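# Mount small gear between tester centres meshing big gear

## Task

Place the small gear on the gear tester so it sits held between the tester's two centres and its teeth engage the large gear mounted on the tester's slide; then open the gripper, release it, and withdraw the arm so nothing touches the assembly.

## Robot and tools

Robot: two arms, left_arm and right_arm, each a six-joint arm with a parallel two-finger gripper. Bases in the scene frame: left_arm at (+0.043, +0.286, 0) m, right_arm at (+0.029, -0.368, 0) m, both facing roughly along +x (right_arm yawed about 10 degrees). The names do not refer to sides of any picture.

Scene frame: origin on the table surface midway between the arms, +z up, +x away from the robot over the table, left_arm on the +y side. Gripper frame: fingers extend along the gripper's +z, and they open and close along its y axis. The reported end_effector_position is the spot between the finger pads, roughly 1 cm short of the fingertips.

execute_actions(actions): actions is a list of actions run one after another. Each action is a list of up to 15 rows; each row lasts one control step (1/30 s), and if fewer than 15 rows are given the final row repeats until 15 steps pass. Every row has 14 numbers, all in [-1, 1], always for both arms: left_arm dx, dy, dz, rx, ry, rz, opening, then right_arm dx, dy, dz, rx, ry, rz, opening. dx..rz are an offset, expressed in that gripper's own axes, from the gripper's measured pose at the start of that action (for a call's first action, from the pose last reported). Each row is relative to that same start, not added to the previous row. Scale: 1.0 equals 0.6 m for dx, dy, dz and 180 degrees for the rotation vector (rx, ry, rz). Opening is absolute, not an offset: +1 fully open (0.094 m), -1 closed. An empty list just returns the current state and images.

Each control step, the commanded pose is limited to 70 mm and 16 degrees from the measured pose; the solver favours position over orientation when it cannot reach both. Large offsets therefore need several actions, since after an action the arm only continues to its last clipped pose.

move(target, speed, blocking): target is a single 14-number row laid out as above, gripper-frame offsets measured from the pose in the latest result showing one, with opening absolute and sent at the start. Each gripper travels a straight line; both arms finish together, taking 0.5 to 10 s (cut off at 10 s). speed is metres per second, 0.002 to 0.5, default 0.25; rotation is capped at twice that in rad/s. Paths ignore obstacles and the other arm; grippers can lag, drift or overshoot speed, especially at full reach. Faster or deeper contact means harder impact. blocking=false returns after 0.5 s while motion continues; then use wait or stop before issuing new actions or moves. The result adds a move: line with the ending (done, off_target, moving, held, fault) and any limits (paced = target clipped, held = steps blocked, after which the arm may rush), plus each gripper's distance from its target.

wait(seconds): 0 to 10; the arms keep their last command and a running move goes on. stop(): brakes a running move (needs braking room; fingers keep moving). zoom_image(camera, region): camera is cam_high, cam_left_wrist or cam_right_wrist; region [x0, y0, x1, y1] in that camera's pixels from the top-left, at most 504 by 504. read_manual(section): only "licences", no motion. finished_scene(scene): give the current scene number; irreversible, so only call it once the gear is mounted, released and the arm is away.

Results: a state line per arm with position (m) and quat_wxyz in the scene frame (less accurate at long reach); Hand target lines show where the controller is heading; a pose unreachable line names an arm whose command the clearance check altered. Action calls also list step positions, with HELD marking steps held back for an arm. grip_measured gives finger opening on the command scale; the last Joint positions value is the opening in metres. Joint torques follow joint order and include friction and offsets. Joint limits (rad): waist -2.618 to 3.054, shoulder 0 to 3.142, elbow 0 to 3.142, wrist pitch and wrist yaw -1.571 to 1.571, wrist roll -2.094 to 2.094.

Cameras: cam_high is fixed (504x504, pinhole with radial distortion); the wrist cameras are fisheye, 616x616, mounted on each gripper. Calibration values are provided but may be off by a few degrees and millimetres.

Practical notes: arms tend to finish a centimetre or more low and can sag under zero offsets; to hold an arm still, send the correction back to its desired pose in the first call of a reply and zeros afterwards, adding height if it stays low. To grasp, command an opening about 0.03 below grip_measured (less for a gentler hold); pad force is roughly 50 to 62 N, weaker on very thin parts. Something may occasionally jerk the held part or nudge loose items. Avoid letting the arms collide or press on each other, dropping or knocking anything off the table, and slamming or shoving parts. Long holding heats motors: MOTOR HOT warns at 75 °C, 90 °C pauses that arm for 10 s, and at 100 °C the arm goes limp and falls. Smooth, quick, low-effort motion is preferred.

Each tool is called after "Call:" by a JSON object that holds its "op" and its "data".

## Session

Call:
{"op": "execute_actions", "data": {"actions": []}}

Scene clock: 0.00 s.
left_arm: end_effector_position=(+0.2841, +0.1367, +0.2312) grip_measured=+1.000 end_effector_quat_wxyz=(+0.125, +0.257, +0.839, -0.463) | right_arm: end_effector_position=(+0.4936, -0.0679, +0.2828) grip_measured=+1.000 end_effector_quat_wxyz=(+0.639, +0.047, +0.752, +0.155)
Joint positions: left_arm=[-0.008  1.487  1.31  -1.443  1.     0.62   0.094] | right_arm=[0.572 1.806 1.336 0.31  0.563 0.386 0.094]
Joint velocities: left_arm=[-0.007 -0.017  0.007 -0.007 -0.037  0.037  0.   ] | right_arm=[ 0.012  0.007  0.002  0.007  0.037 -0.022  0.   ]
Joint torques (N m, as the arm reports them, + toward a larger angle): no reading
Hand target (left_arm): +0.285, +0.135, +0.237; +0.135, +0.261, +0.834, -0.467
Hand target (right_arm): +0.493, -0.069, +0.291; +0.643, +0.049, +0.748, +0.157

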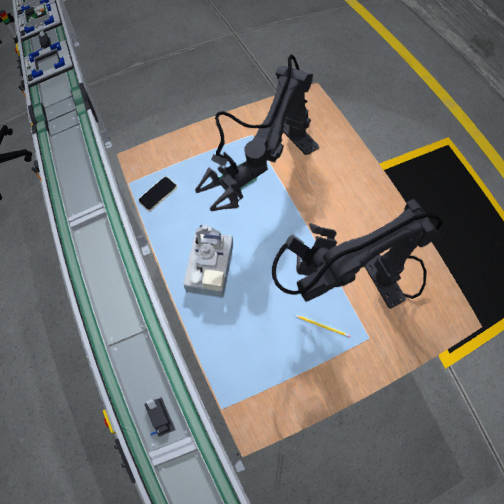

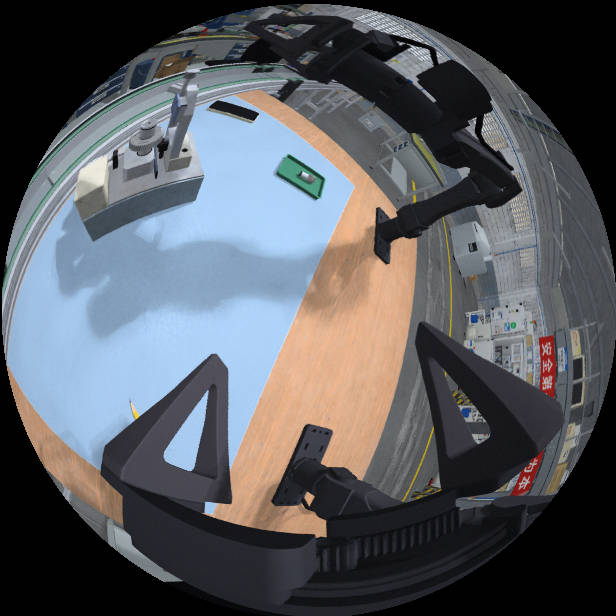

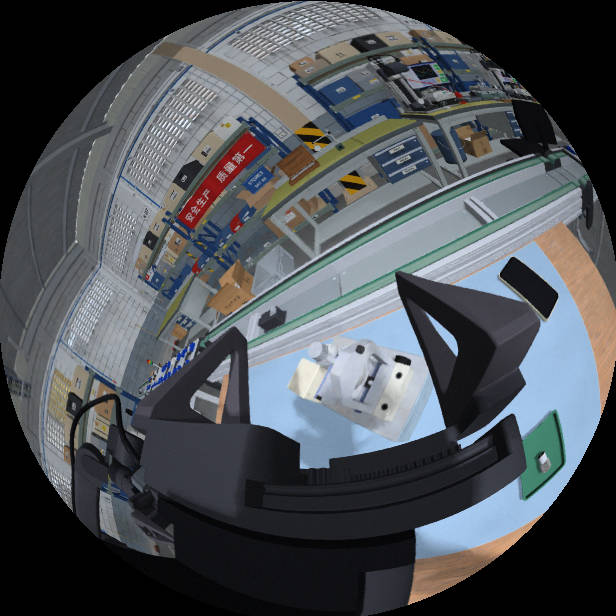

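Call:
{"op": "zoom_image", "data": {"camera": "cam_left_wrist", "region": [60, 50, 340, 250]}}

Call:
{"op": "zoom_image", "data": {"camera": "cam_high", "region": [150, 160, 290, 300]}}

Region (60, 50, 340, 250) of cam_left_wrist's 616x616 image, scaled by 1.800, with more detail than that image has; it fills the top 360 rows of this view, and the rest is white.

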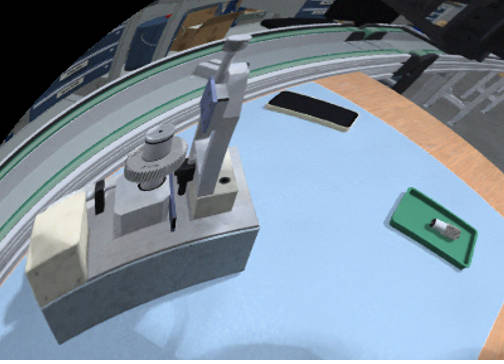

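Region (150, 160, 290, 300) of cam_high's 504x504 image, scaled by 3.600, with more detail than that image has.

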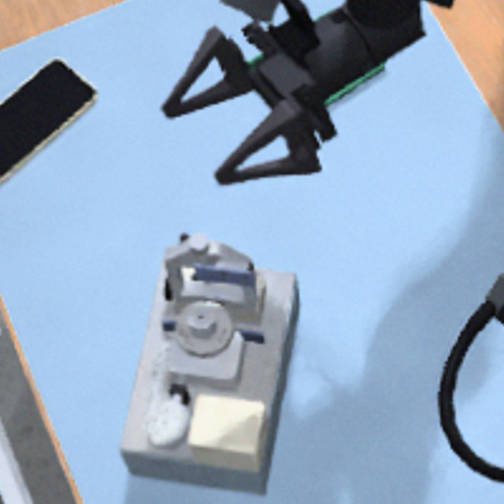

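Call:
{"op": "move", "data": {"target": [0,0,0,0,0,0,1,0.122,-0.205,-0.312,0,0.45,0,1]}}

Scene clock: 23.57 s.
left_arm: end_effector_position=(+0.2840, +0.1375, +0.2300) grip_measured=+1.000 end_effector_quat_wxyz=(+0.124, +0.258, +0.841, -0.460) | right_arm: end_effector_position=(+0.3056, -0.1970, +0.1948) grip_measured=+1.000 end_effector_quat_wxyz=(-0.011, -0.060, +0.987, +0.150)
Joint positions: left_arm=[-0.008  1.487  1.31  -1.443  0.992  0.62   0.094] | right_arm=[ 0.221  1.708  1.687 -1.47  -0.291  0.282  0.094]
Joint velocities: left_arm=[-0.017  0.007 -0.007 -0.007  0.081 -0.022  0.   ] | right_arm=[-0.012 -0.002 -0.012  0.007 -0.11  -0.037  0.   ]
Joint torques (N m, as the arm reports them, + toward a larger angle): left_arm=[ 0.   -5.98  6.21  0.03  0.66  0.02] | right_arm=[-0.68 -5.9   8.98  0.37 -0.3  -0.08]
Hand target (left_arm): +0.284, +0.137, +0.231; +0.125, +0.257, +0.839, -0.463
Hand target (right_arm): +0.310, -0.196, +0.202; -0.004, -0.063, +0.985, +0.158
Off the commanded pose (left_arm): 0.001 m, 0 deg.
Off the commanded pose (right_arm): 0.011 m, 1 deg.
move: off_target (right_arm)
camera_calibration (this result's frames):
cam_left_wrist: T_world_to_cam=[[-0.701395, -0.370307, 0.60903, 0.11687], [-0.526742, 0.844935, -0.0928838, 0.0760442], [-0.480196, -0.38595, -0.787689, 0.456075], [0, 0, 0, 1]] pos_world=[0.341033, 0.155047, 0.295131]
cam_right_wrist: T_world_to_cam=[[-0.274353, -0.929513, -0.246447, -0.0465189], [-0.718438, 0.0277738, 0.695036, 0.0943961], [-0.6392, 0.367742, -0.675417, 0.507794], [0, 0, 0, 1]] pos_world=[0.379637, -0.232599, 0.2659]

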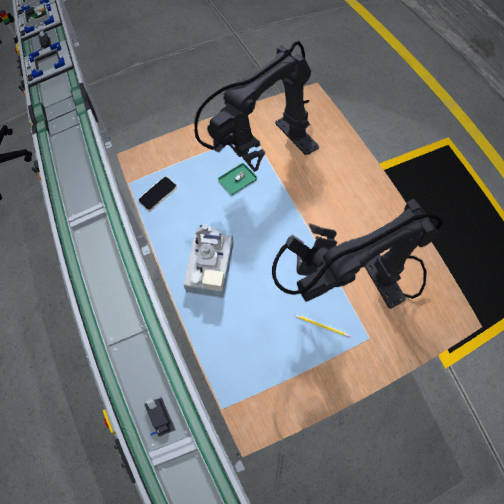

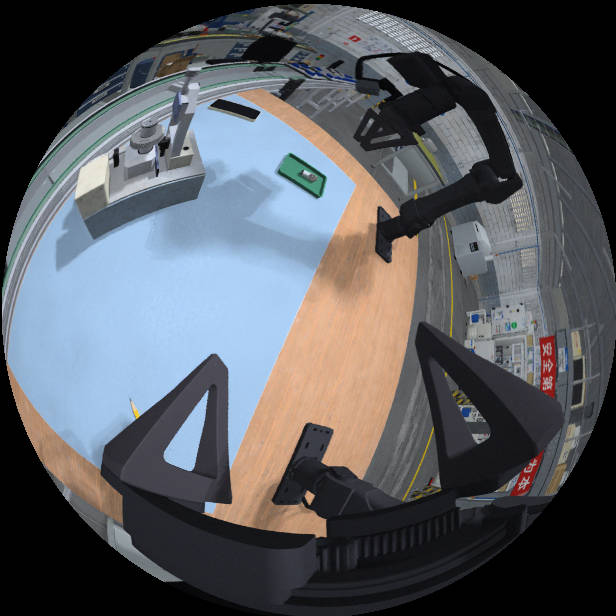

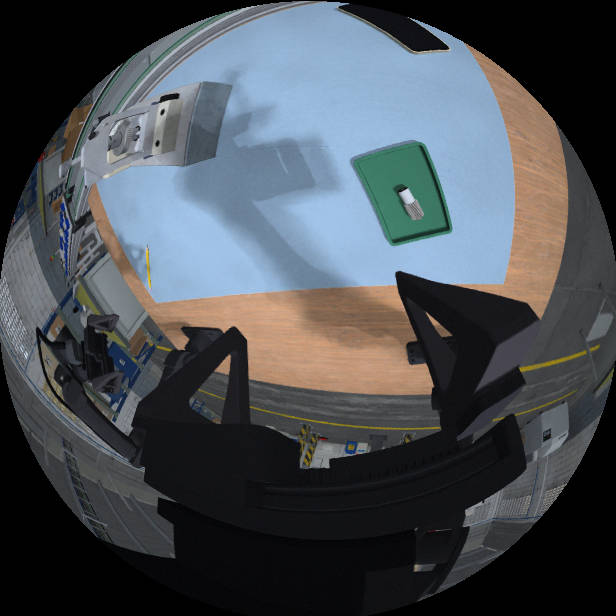

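Call:
{"op": "move", "data": {"target": [0,0,0,0,0,0,1,-0.01,-0.19,0.08,0.095,0,0,1]}}

Scene clock: 36.47 s.
left_arm: end_effector_position=(+0.2840, +0.1382, +0.2289) grip_measured=+1.000 end_effector_quat_wxyz=(+0.123, +0.258, +0.842, -0.456) | right_arm: end_effector_position=(+0.3251, -0.2847, +0.1188) grip_measured=+1.000 end_effector_quat_wxyz=(-0.001, -0.060, +0.998, +0.009)
Joint positions: left_arm=[-0.008  1.487  1.31  -1.443  0.984  0.62   0.094] | right_arm=[ 0.088  1.708  1.416 -1.279 -0.019  0.139  0.094]
Joint velocities: left_arm=[-0.002 -0.002 -0.007 -0.007 -0.051 -0.037  0.   ] | right_arm=[ 0.007 -0.012 -0.012  0.007 -0.081 -0.022  0.   ]
Joint torques (N m, as the arm reports them, + toward a larger angle): left_arm=[-0.22 -6.04  6.19  0.02  0.67 -0.01] | right_arm=[-0.51 -7.12  5.07  0.46  0.06 -0.06]
Hand target (left_arm): +0.284, +0.137, +0.230; +0.124, +0.258, +0.841, -0.460
Hand target (right_arm): +0.324, -0.290, +0.115; -0.002, -0.061, +0.998, +0.003
Off the commanded pose (left_arm): 0.001 m, 0 deg.
Off the commanded pose (right_arm): 0.007 m, 1 deg.
move: done
camera_calibration (this result's frames):
cam_left_wrist: T_world_to_cam=[[-0.70154, -0.374675, 0.606185, 0.119096], [-0.526425, 0.845815, -0.0864468, 0.0735923], [-0.480331, -0.379757, -0.790612, 0.455296], [0, 0, 0, 1]] pos_world=[0.340984, 0.155278, 0.29413]
cam_right_wrist: T_world_to_cam=[[-0.271974, -0.962248, 0.0104252, -0.181978], [-0.741749, 0.216528, 0.634762, 0.232167], [-0.613056, 0.164906, -0.772637, 0.446529], [0, 0, 0, 1]] pos_world=[0.396464, -0.299014, 0.199531]

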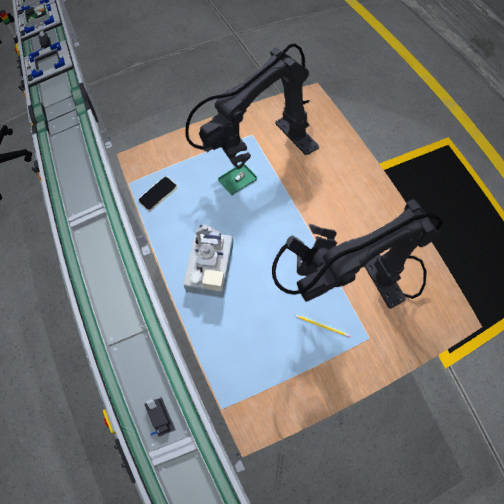

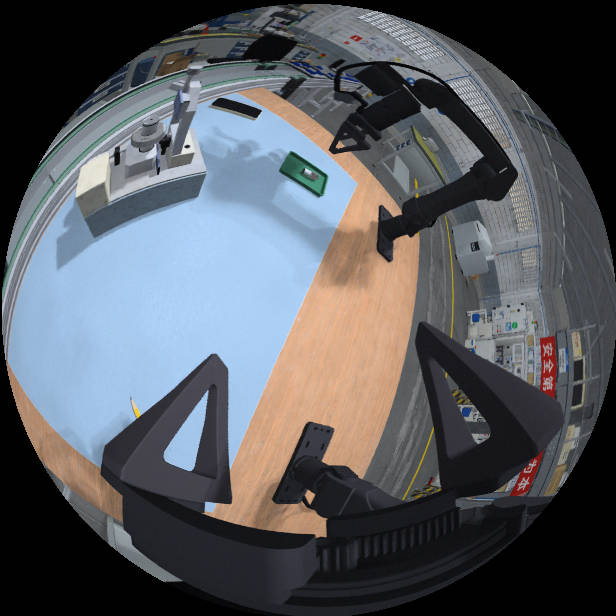

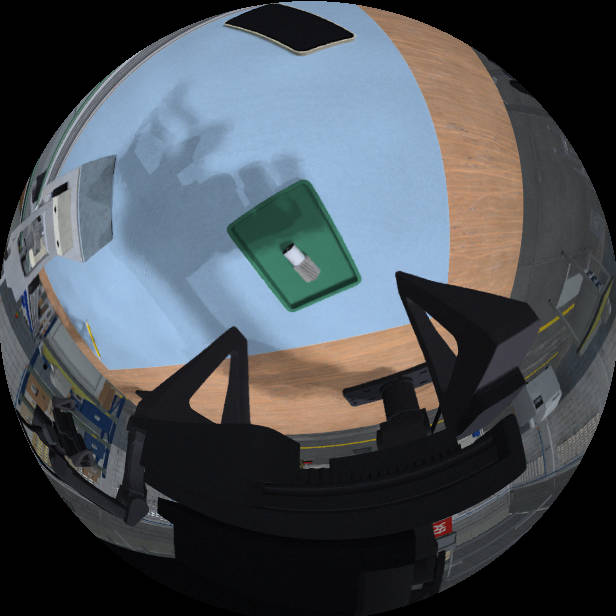

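Call:
{"op": "move", "data": {"target": [0,0,0,0,0,0,1,0.005,0.034,0.11,0,0,-0.1,0]}}

Call:
{"op": "move", "data": {"target": [0,0,0,0,0,0,1,0,0,0.05,0,0,0,0], "speed": 0.05}}

Scene clock: 47.03 s.
left_arm: end_effector_position=(+0.2839, +0.1390, +0.2278) grip_measured=+1.000 end_effector_quat_wxyz=(+0.122, +0.259, +0.844, -0.453) | right_arm: end_effector_position=(+0.3248, -0.2653, +0.0585) grip_measured=+0.002 end_effector_quat_wxyz=(+0.005, -0.206, +0.978, +0.010)
Joint positions: left_arm=[-0.008  1.487  1.31  -1.443  0.976  0.62   0.094] | right_arm=[ 0.149  1.755  1.229 -1.031 -0.018 -0.095  0.047]
Joint velocities: left_arm=[-0.002 -0.017  0.002 -0.095 -0.007 -0.051  0.   ] | right_arm=[ 0.002 -0.002 -0.002 -0.022 -0.037 -0.007 -0.001]
Joint torques (N m, as the arm reports them, + toward a larger angle): left_arm=[-0.06 -5.93  6.18  0.04  0.65  0.02] | right_arm=[ 0.63 -6.74  5.02  0.45  0.02 -0.04]
Hand target (left_arm): +0.284, +0.138, +0.229; +0.123, +0.258, +0.842, -0.456
Hand target (right_arm): +0.321, -0.264, +0.053; -0.000, -0.215, +0.976, +0.008
Off the commanded pose (left_arm): 0.001 m, 0 deg.
Off the commanded pose (right_arm): 0.008 m, 1 deg.
move: done
camera_calibration (this result's frames):
cam_left_wrist: T_world_to_cam=[[-0.701687, -0.379021, 0.603306, 0.121326], [-0.526108, 0.846646, -0.0800034, 0.0711524], [-0.480464, -0.373541, -0.793487, 0.454494], [0, 0, 0, 1]] pos_world=[0.340935, 0.155517, 0.29313]
cam_right_wrist: T_world_to_cam=[[0.0196203, -0.999788, 0.00627311, -0.267264], [-0.782772, -0.0114575, 0.622203, 0.219528], [-0.621999, -0.0171182, -0.782831, 0.351739], [0, 0, 0, 1]] pos_world=[0.395865, -0.258671, 0.140438]

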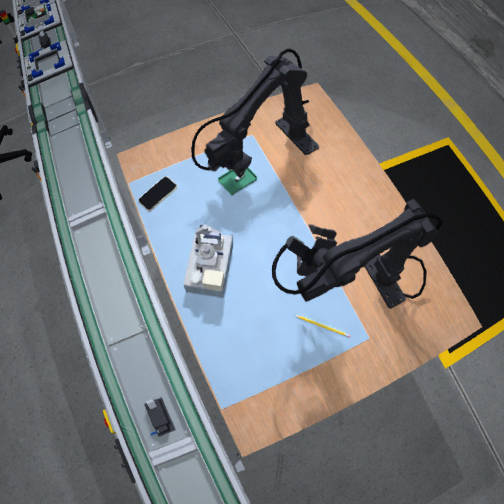

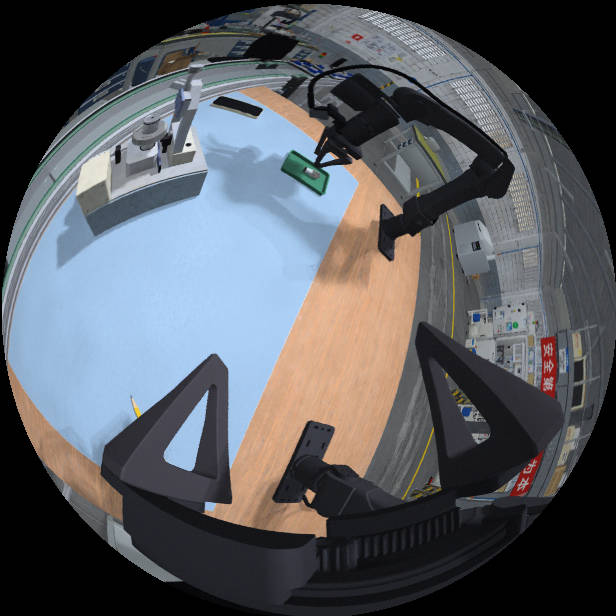

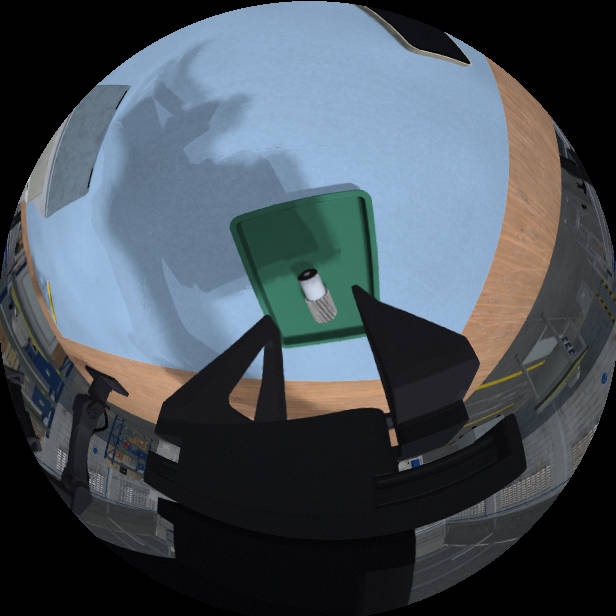

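Scene clock: 48.10 s.
left_arm: end_effector_position=(+0.2839, +0.1397, +0.2266) grip_measured=+1.000 end_effector_quat_wxyz=(+0.121, +0.260, +0.846, -0.450) | right_arm: end_effector_position=(+0.3299, -0.2636, +0.0351) grip_measured=+0.002 end_effector_quat_wxyz=(+0.013, -0.206, +0.978, +0.011)
Joint positions: left_arm=[-0.008  1.487  1.31  -1.443  0.969  0.62   0.094] | right_arm=[ 0.149  1.79   1.173 -0.925 -0.018 -0.095  0.047]
Joint velocities: left_arm=[-0.002 -0.007  0.007  0.022  0.007 -0.051  0.   ] | right_arm=[ 0.007 -0.002 -0.012 -0.007  0.022 -0.037  0.001]
Joint torques (N m, as the arm reports them, + toward a larger angle): left_arm=[-0.03 -5.88  6.14  0.04  0.66  0.  ] | right_arm=[ 0.1  -6.57  4.8   0.51 -0.02  0.02]
Hand target (left_arm): +0.284, +0.139, +0.228; +0.122, +0.259, +0.844, -0.453
Hand target (right_arm): +0.325, -0.265, +0.029; +0.005, -0.206, +0.978, +0.010
Off the commanded pose (left_arm): 0.001 m, 0 deg.
Off the commanded pose (right_arm): 0.008 m, 1 deg.
move: done
camera_calibration (this result's frames):
cam_left_wrist: T_world_to_cam=[[-0.701836, -0.383344, 0.600395, 0.123562], [-0.52579, 0.847428, -0.0735538, 0.0687246], [-0.480595, -0.367304, -0.796314, 0.45367], [0, 0, 0, 1]] pos_world=[0.340887, 0.155763, 0.292132]
cam_right_wrist: T_world_to_cam=[[0.0195616, -0.999807, 0.00164304, -0.265338], [-0.791922, -0.014491, 0.61045, 0.240763], [-0.610308, -0.0132425, -0.792053, 0.334133], [0, 0, 0, 1]] pos_world=[0.39978, -0.257373, 0.118113]

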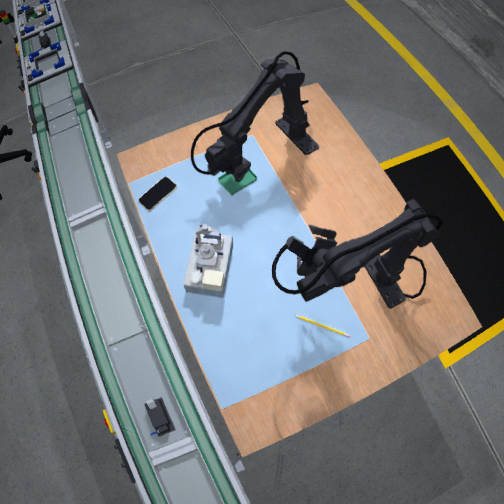

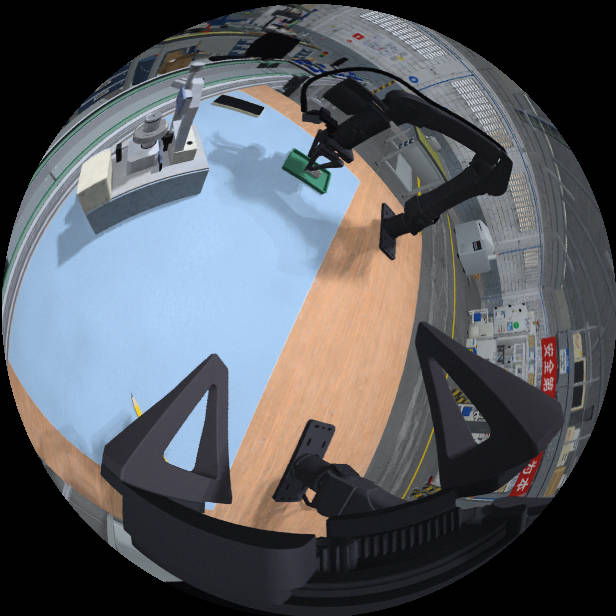

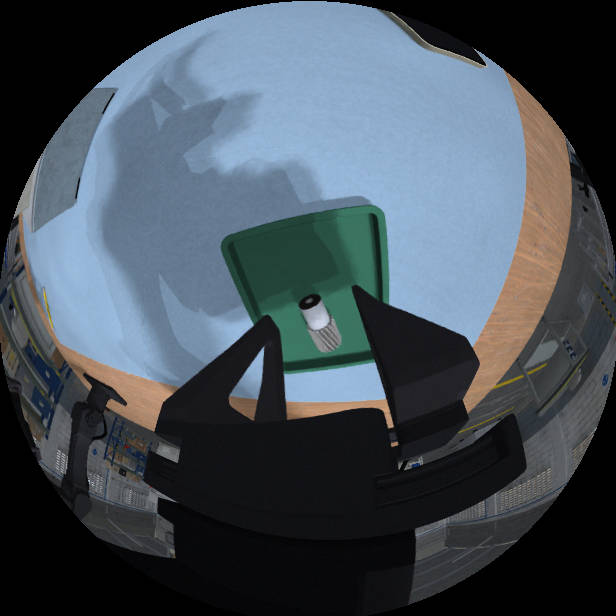

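Call:
{"op": "move", "data": {"target": [0,0,0,0,0,0,1,0.02,0,0.037,0,0,0,0], "speed": 0.05}}

Call:
{"op": "move", "data": {"target": [0,0,0,0,0,0,1,0,0,0,0,0,0,-0.75]}}

Scene clock: 65.17 s.
left_arm: end_effector_position=(+0.2838, +0.1405, +0.2255) grip_measured=+1.000 end_effector_quat_wxyz=(+0.120, +0.260, +0.847, -0.447) | right_arm: end_effector_position=(+0.3235, -0.2658, +0.0162) grip_measured=+0.002 end_effector_quat_wxyz=(+0.017, -0.206, +0.978, +0.011)
Joint positions: left_arm=[-0.008  1.487  1.31  -1.443  0.961  0.62   0.094] | right_arm=[ 0.149  1.79   1.09  -0.836 -0.018 -0.095  0.047]
Joint velocities: left_arm=[-0.002  0.017 -0.022  0.007 -0.081 -0.022  0.   ] | right_arm=[-0.017 -0.012 -0.012 -0.037  0.007 -0.007 -0.001]
Joint torques (N m, as the arm reports them, + toward a larger angle): left_arm=[-0.07 -6.    6.23  0.04  0.64  0.03] | right_arm=[-0.18 -7.16  4.7   0.52 -0.01  0.  ]
Hand target (left_arm): +0.284, +0.140, +0.227; +0.121, +0.260, +0.846, -0.450
Hand target (right_arm): +0.320, -0.268, +0.012; +0.013, -0.206, +0.978, +0.011
Off the commanded pose (left_arm): 0.001 m, 0 deg.
Off the commanded pose (right_arm): 0.006 m, 0 deg.
move: done
camera_calibration (this result's frames):
cam_left_wrist: T_world_to_cam=[[-0.701986, -0.387646, 0.59745, 0.125803], [-0.525472, 0.848161, -0.0670985, 0.0663088], [-0.480723, -0.361046, -0.799094, 0.452823], [0, 0, 0, 1]] pos_world=[0.340838, 0.156016, 0.291137]
cam_right_wrist: T_world_to_cam=[[0.0195575, -0.999809, -0.00038987, -0.267266], [-0.795884, -0.0158045, 0.605243, 0.248247], [-0.605133, -0.0115267, -0.796041, 0.314054], [0, 0, 0, 1]] pos_world=[0.392847, -0.259672, 0.099646]

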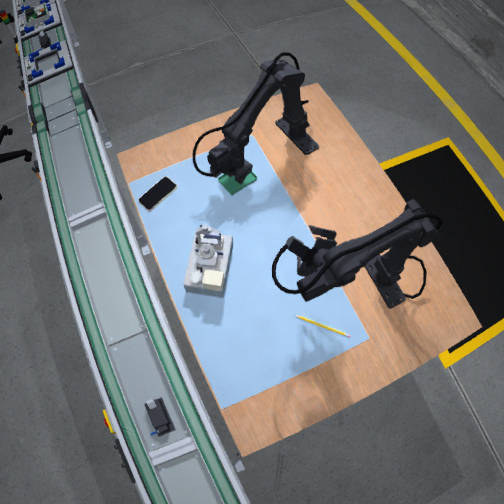

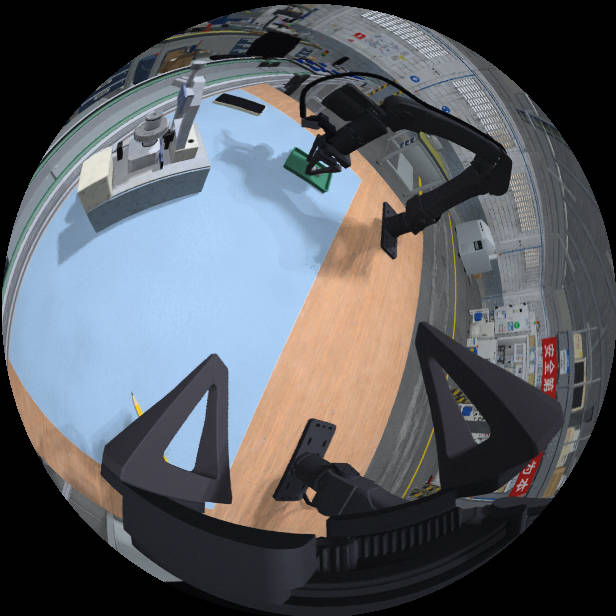

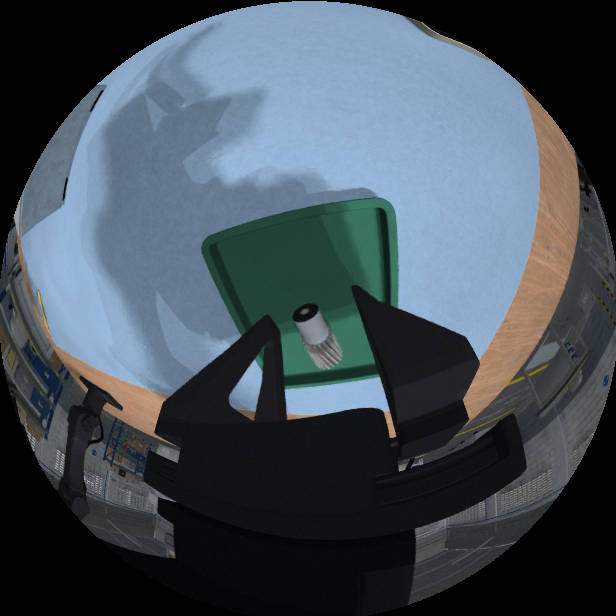

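Scene clock: 65.67 s.
left_arm: end_effector_position=(+0.2838, +0.1413, +0.2245) grip_measured=+1.000 end_effector_quat_wxyz=(+0.119, +0.261, +0.849, -0.444) | right_arm: end_effector_position=(+0.3235, -0.2657, +0.0162) grip_measured=-0.729 end_effector_quat_wxyz=(+0.017, -0.206, +0.978, +0.011)
Joint positions: left_arm=[-0.008  1.487  1.31  -1.443  0.954  0.62   0.094] | right_arm=[ 0.149  1.79   1.09  -0.836 -0.018 -0.095  0.013]
Joint velocities: left_arm=[ 0.002  0.002  0.012  0.037  0.037 -0.007  0.   ] | right_arm=[ 0.007  0.012  0.007  0.037  0.007 -0.11   0.   ]
Joint torques (N m, as the arm reports them, + toward a larger angle): left_arm=[ 0.03 -5.96  6.13  0.04  0.62  0.03] | right_arm=[ 0.06 -6.97  6.09  0.45 -0.01  0.03]
Hand target (left_arm): +0.284, +0.141, +0.226; +0.120, +0.260, +0.847, -0.447
Hand target (right_arm): +0.323, -0.266, +0.016; +0.017, -0.206, +0.978, +0.011
Off the commanded pose (left_arm): 0.001 m, 0 deg.
Off the commanded pose (right_arm): 0.000 m, 0 deg.
move: done
camera_calibration (this result's frames):
cam_left_wrist: T_world_to_cam=[[-0.70213, -0.391711, 0.594623, 0.127936], [-0.52517, 0.848811, -0.0609609, 0.0640253], [-0.480843, -0.35508, -0.80169, 0.451998], [0, 0, 0, 1]] pos_world=[0.340792, 0.156264, 0.290192]
cam_right_wrist: T_world_to_cam=[[0.019571, -0.999808, -0.000754013, -0.2672], [-0.795811, -0.0160343, 0.605332, 0.248144], [-0.605228, -0.0112469, -0.795972, 0.314147], [0, 0, 0, 1]] pos_world=[0.392836, -0.259636, 0.0996411]

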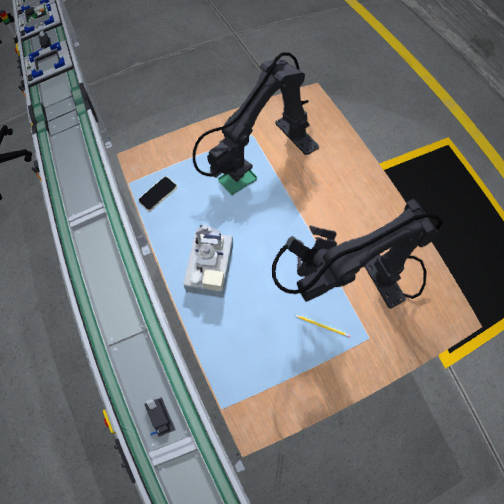

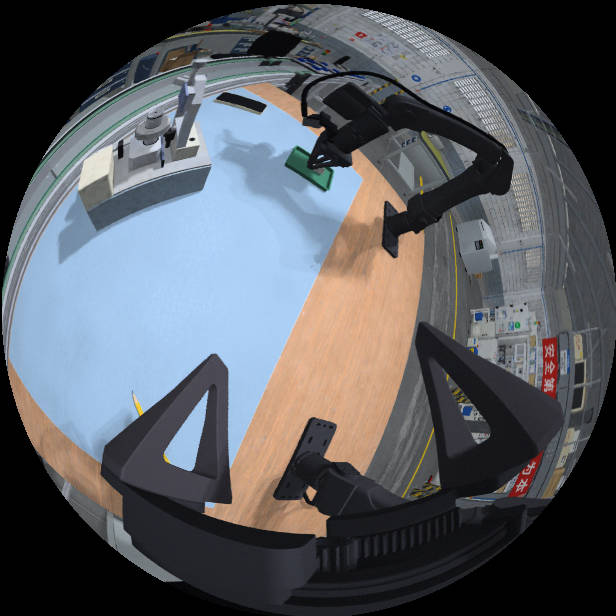

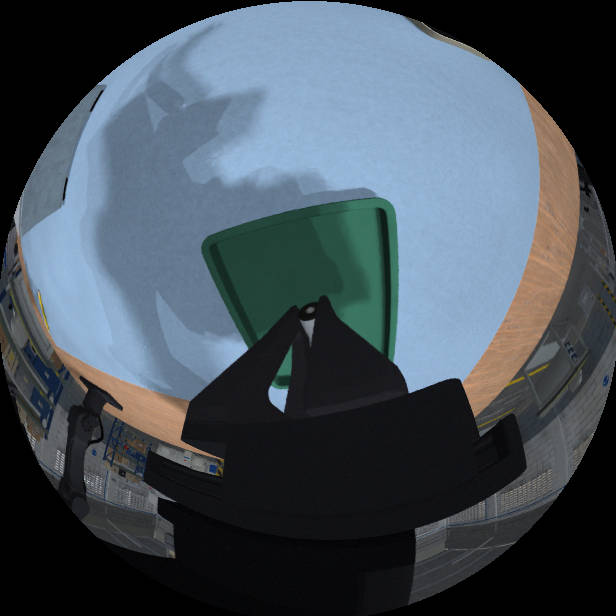

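Held. Lift and turn horizontal.

Call:
{"op": "move", "data": {"target": [0,0,0,0,0,0,1,0,0,-0.1,0,0,0,-0.77], "speed": 0.1}}

Call:
{"op": "move", "data": {"target": [0,0,0,0,0,0,1,-0.1,0.1,-0.2,0,-0.5,0,-0.77]}}

Call:
{"op": "move", "data": {"target": [0,0,0,0,0,0,1,0,0,0,-0.2,0,0,-0.77]}}

Scene clock: 75.27 s.
left_arm: end_effector_position=(+0.2837, +0.1421, +0.2234) grip_measured=+1.000 end_effector_quat_wxyz=(+0.118, +0.261, +0.851, -0.441) | right_arm: end_effector_position=(+0.3119, -0.2695, +0.0612) grip_measured=-0.729 end_effector_quat_wxyz=(-0.005, -0.206, +0.978, +0.009)
Joint positions: left_arm=[-0.008  1.487  1.31  -1.443  0.946  0.62   0.094] | right_arm=[ 0.149  1.722  1.2   -1.057 -0.018 -0.095  0.013]
Joint velocities: left_arm=[-0.007  0.017 -0.002  0.051 -0.007  0.022  0.   ] | right_arm=[ 0.012 -0.012 -0.002 -0.007 -0.051  0.022 -0.   ]
Joint torques (N m, as the arm reports them, + toward a larger angle): left_arm=[-0.12 -5.92  6.11  0.06  0.62  0.03] | right_arm=[-0.14 -8.38  8.82  0.25 -0.01 -0.01]
Hand target (left_arm): +0.284, +0.141, +0.224; +0.119, +0.261, +0.849, -0.444
Hand target (right_arm): +0.320, -0.267, +0.076; +0.017, -0.206, +0.978, +0.011
Off the commanded pose (left_arm): 0.001 m, 0 deg.
Off the commanded pose (right_arm): 0.018 m, 2 deg.
move: off_target (right_arm)
camera_calibration (this result's frames):
cam_left_wrist: T_world_to_cam=[[-0.702283, -0.395968, 0.591615, 0.130185], [-0.524852, 0.849447, -0.0544953, 0.0616338], [-0.480967, -0.348781, -0.804377, 0.451108], [0, 0, 0, 1]] pos_world=[0.340744, 0.156533, 0.2892]
cam_right_wrist: T_world_to_cam=[[0.0198055, -0.99973, 0.0121172, -0.271613], [-0.770149, -0.00752666, 0.637819, 0.203944], [-0.637556, -0.0219644, -0.770091, 0.348526], [0, 0, 0, 1]] pos_world=[0.384652, -0.262349, 0.141608]

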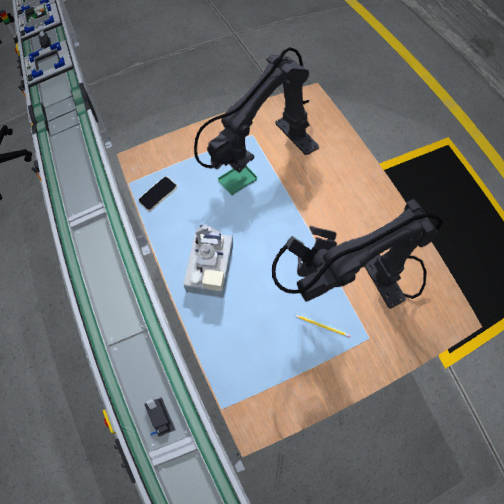

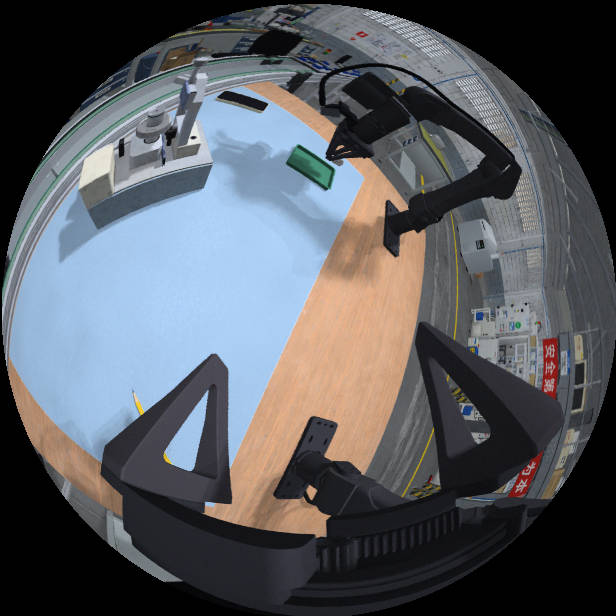

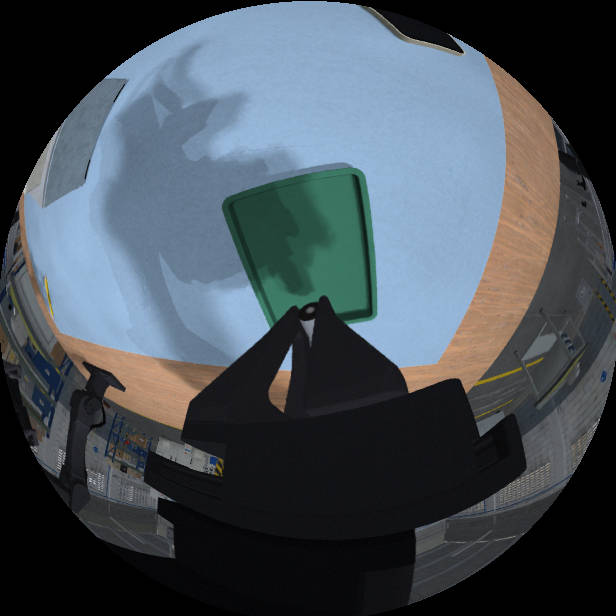

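Scene clock: 79.27 s.
left_arm: end_effector_position=(+0.2837, +0.1428, +0.2223) grip_measured=+1.000 end_effector_quat_wxyz=(+0.117, +0.262, +0.852, -0.437) | right_arm: end_effector_position=(+0.3501, -0.1912, +0.1850) grip_measured=-0.729 end_effector_quat_wxyz=(+0.692, -0.142, +0.692, +0.150)
Joint positions: left_arm=[-0.008  1.487  1.31  -1.443  0.939  0.62   0.094] | right_arm=[0.407 1.314 0.224 1.092 0.162 0.011 0.013]
Joint velocities: left_arm=[-0.012 -0.007  0.012 -0.051 -0.037 -0.081  0.   ] | right_arm=[-0.022  0.002  0.002 -0.037 -0.022  0.007 -0.001]
Joint torques (N m, as the arm reports them, + toward a larger angle): left_arm=[-0.01 -6.04  6.25  0.03  0.64  0.01] | right_arm=[ 0.79 -1.78  4.69  2.26  0.1  -0.1 ]
Hand target (left_arm): +0.284, +0.142, +0.223; +0.118, +0.261, +0.851, -0.441
Hand target (right_arm): +0.346, -0.191, +0.178; +0.689, -0.147, +0.694, +0.146
Off the commanded pose (left_arm): 0.001 m, 0 deg.
Off the commanded pose (right_arm): 0.007 m, 1 deg.
move: done
camera_calibration (this result's frames):
cam_left_wrist: T_world_to_cam=[[-0.70243, -0.399991, 0.588727, 0.132326], [-0.524549, 0.850006, -0.0483487, 0.0593734], [-0.481082, -0.342778, -0.806885, 0.450242], [0, 0, 0, 1]] pos_world=[0.340698, 0.156795, 0.28826]
cam_right_wrist: T_world_to_cam=[[0.346949, -0.850174, -0.396017, -0.205957], [-0.703658, 0.0432049, -0.709224, 0.390564], [0.620074, 0.524725, -0.583242, 0.0995718], [0, 0, 0, 1]] pos_world=[0.284538, -0.244222, 0.25351]

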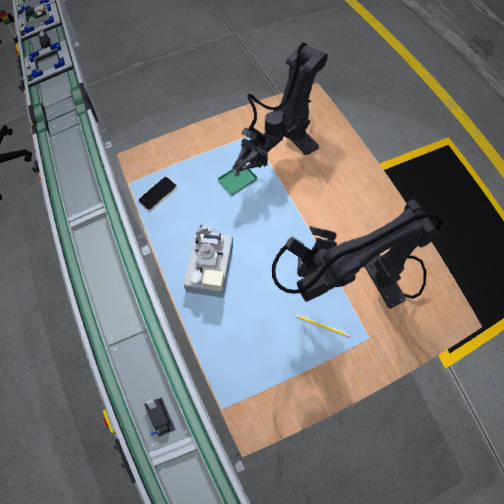

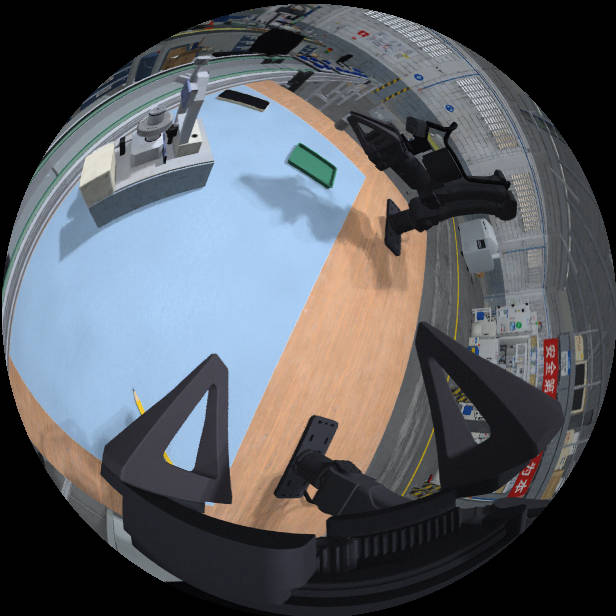

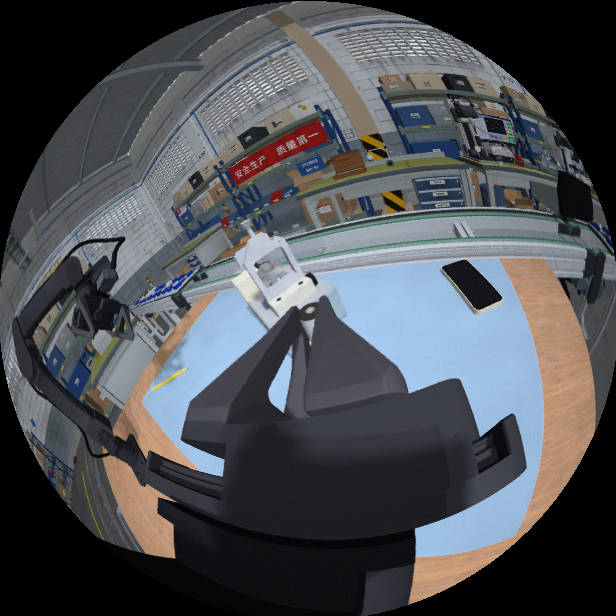

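Scene clock: 81.20 s.
left_arm: end_effector_position=(+0.2836, +0.1436, +0.2212) grip_measured=+1.000 end_effector_quat_wxyz=(+0.116, +0.263, +0.854, -0.434) | right_arm: end_effector_position=(+0.3413, -0.1908, +0.1751) grip_measured=-0.729 end_effector_quat_wxyz=(+0.604, -0.340, +0.623, +0.364)
Joint positions: left_arm=[-0.008  1.487  1.31  -1.443  0.931  0.62   0.094] | right_arm=[-0.072  1.522  0.331  1.181 -0.943  0.035  0.013]
Joint velocities: left_arm=[-0.017 -0.022 -0.022  0.022  0.051 -0.022  0.   ] | right_arm=[ 0.007 -0.027 -0.007 -0.051  0.007 -0.051  0.001]
Joint torques (N m, as the arm reports them, + toward a larger angle): left_arm=[-0.06 -5.88  6.2   0.04  0.62  0.02] | right_arm=[-0.62 -3.04  8.05  1.91 -0.11  0.11]
Hand target (left_arm): +0.284, +0.143, +0.222; +0.117, +0.262, +0.852, -0.437
Hand target (right_arm): +0.349, -0.192, +0.186; +0.615, -0.344, +0.610, +0.361
Off the commanded pose (left_arm): 0.001 m, 0 deg.
Off the commanded pose (right_arm): 0.013 m, 2 deg.
move: off_target (right_arm)
camera_calibration (this result's frames):
cam_left_wrist: T_world_to_cam=[[-0.702586, -0.404203, 0.585656, 0.134584], [-0.524231, 0.850546, -0.0418745, 0.0570065], [-0.481202, -0.336439, -0.809477, 0.449308], [0, 0, 0, 1]] pos_world=[0.34065, 0.157078, 0.287272]
cam_right_wrist: T_world_to_cam=[[0.766299, -0.482057, -0.424744, -0.274369], [-0.617716, -0.371, -0.693387, 0.266201], [0.176671, 0.793713, -0.582071, 0.301557], [0, 0, 0, 1]] pos_world=[0.321409, -0.27285, 0.243571]

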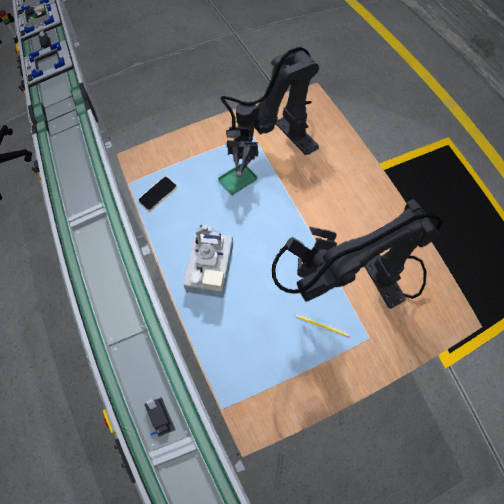

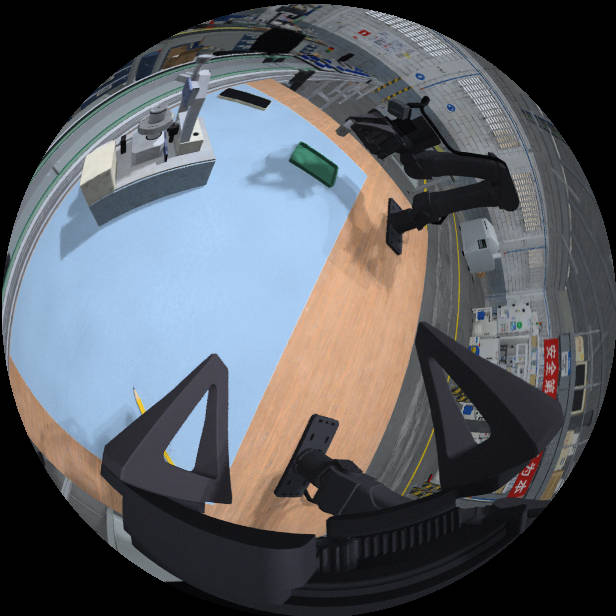

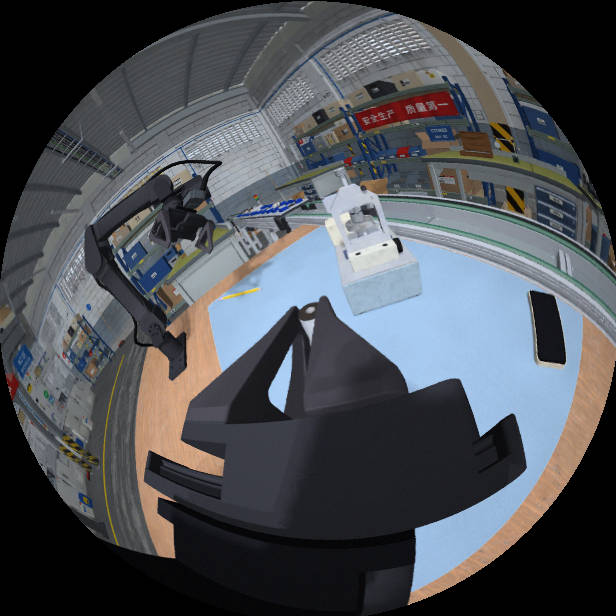

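Call:
{"op": "move", "data": {"target": [0,0,0,0,0,0,1,-0.02,-0.12,0.2,0.04,0,0,-0.77]}}

Call:
{"op": "zoom_image", "data": {"camera": "cam_right_wrist", "region": [170, 100, 450, 380]}}

Scene clock: 96.03 s.
left_arm: end_effector_position=(+0.2836, +0.1444, +0.2202) grip_measured=+1.000 end_effector_quat_wxyz=(+0.115, +0.263, +0.855, -0.431) | right_arm: end_effector_position=(+0.4576, -0.1294, +0.1737) grip_measured=-0.729 end_effector_quat_wxyz=(+0.612, -0.299, +0.655, +0.327)
Joint positions: left_arm=[-0.008  1.487  1.31  -1.443  0.924  0.62   0.094] | right_arm=[ 0.119  1.864  0.785  1.032 -0.628  0.036  0.013]
Joint velocities: left_arm=[-0.002 -0.002  0.002  0.051 -0.022  0.037  0.   ] | right_arm=[ 0.002 -0.017  0.007 -0.007 -0.007 -0.051 -0.   ]
Joint torques (N m, as the arm reports them, + toward a larger angle): left_arm=[ 0.   -5.96  6.14  0.01  0.64  0.02] | right_arm=[ 0.62 -7.19  8.7   1.92  0.08 -0.07]
Hand target (left_arm): +0.284, +0.144, +0.221; +0.116, +0.263, +0.854, -0.434
Hand target (right_arm): +0.464, -0.125, +0.184; +0.623, -0.303, +0.645, +0.322
Off the commanded pose (left_arm): 0.001 m, 0 deg.
Off the commanded pose (right_arm): 0.013 m, 2 deg.
move: off_target (right_arm)
camera_calibration (this result's frames):
cam_left_wrist: T_world_to_cam=[[-0.702736, -0.408182, 0.582709, 0.136733], [-0.523928, 0.851013, -0.0357203, 0.0547699], [-0.481312, -0.3304, -0.811896, 0.448401], [0, 0, 0, 1]] pos_world=[0.340604, 0.157354, 0.286335]
cam_right_wrist: T_world_to_cam=[[0.685802, -0.578419, -0.44171, -0.307148], [-0.682653, -0.300839, -0.665943, 0.393901], [0.25231, 0.75824, -0.601176, 0.195536], [0, 0, 0, 1]] pos_world=[0.430205, -0.207422, 0.244197]

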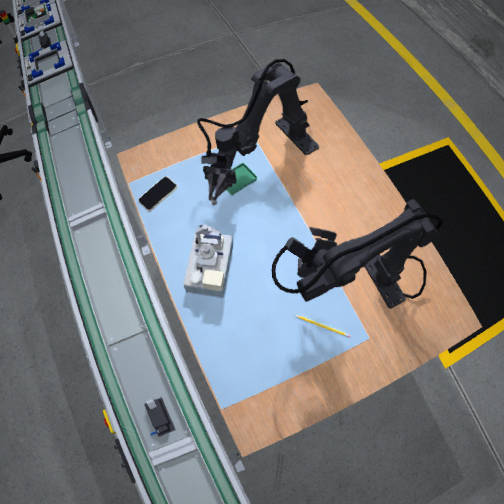

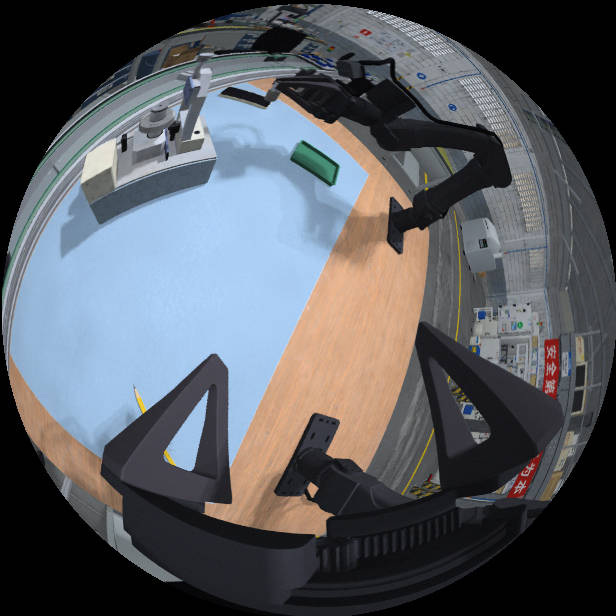

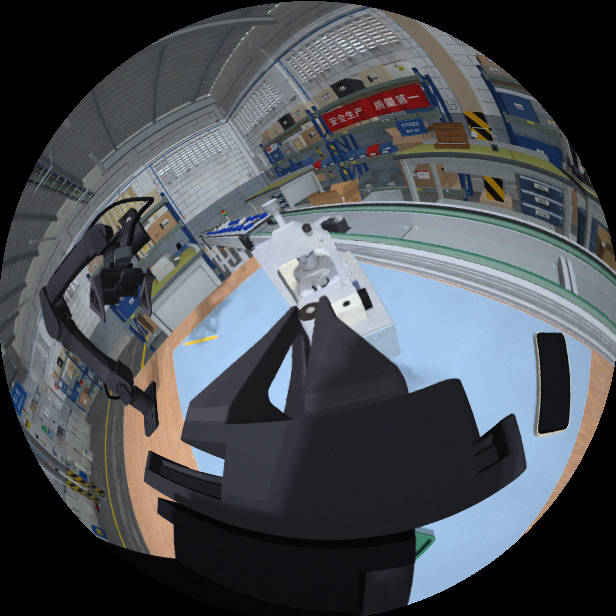

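Region (170, 100, 450, 380) of cam_right_wrist's 616x616 image, scaled by 1.800, with more detail than that image has.

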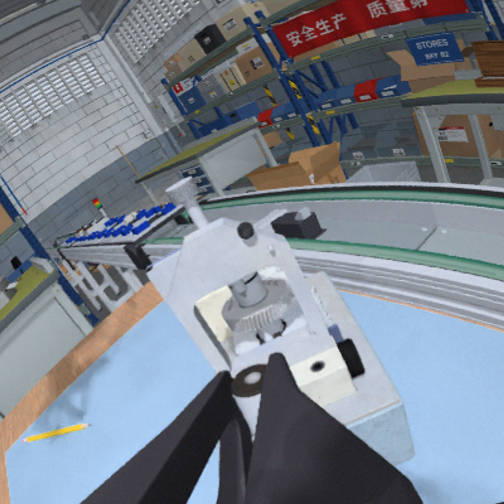

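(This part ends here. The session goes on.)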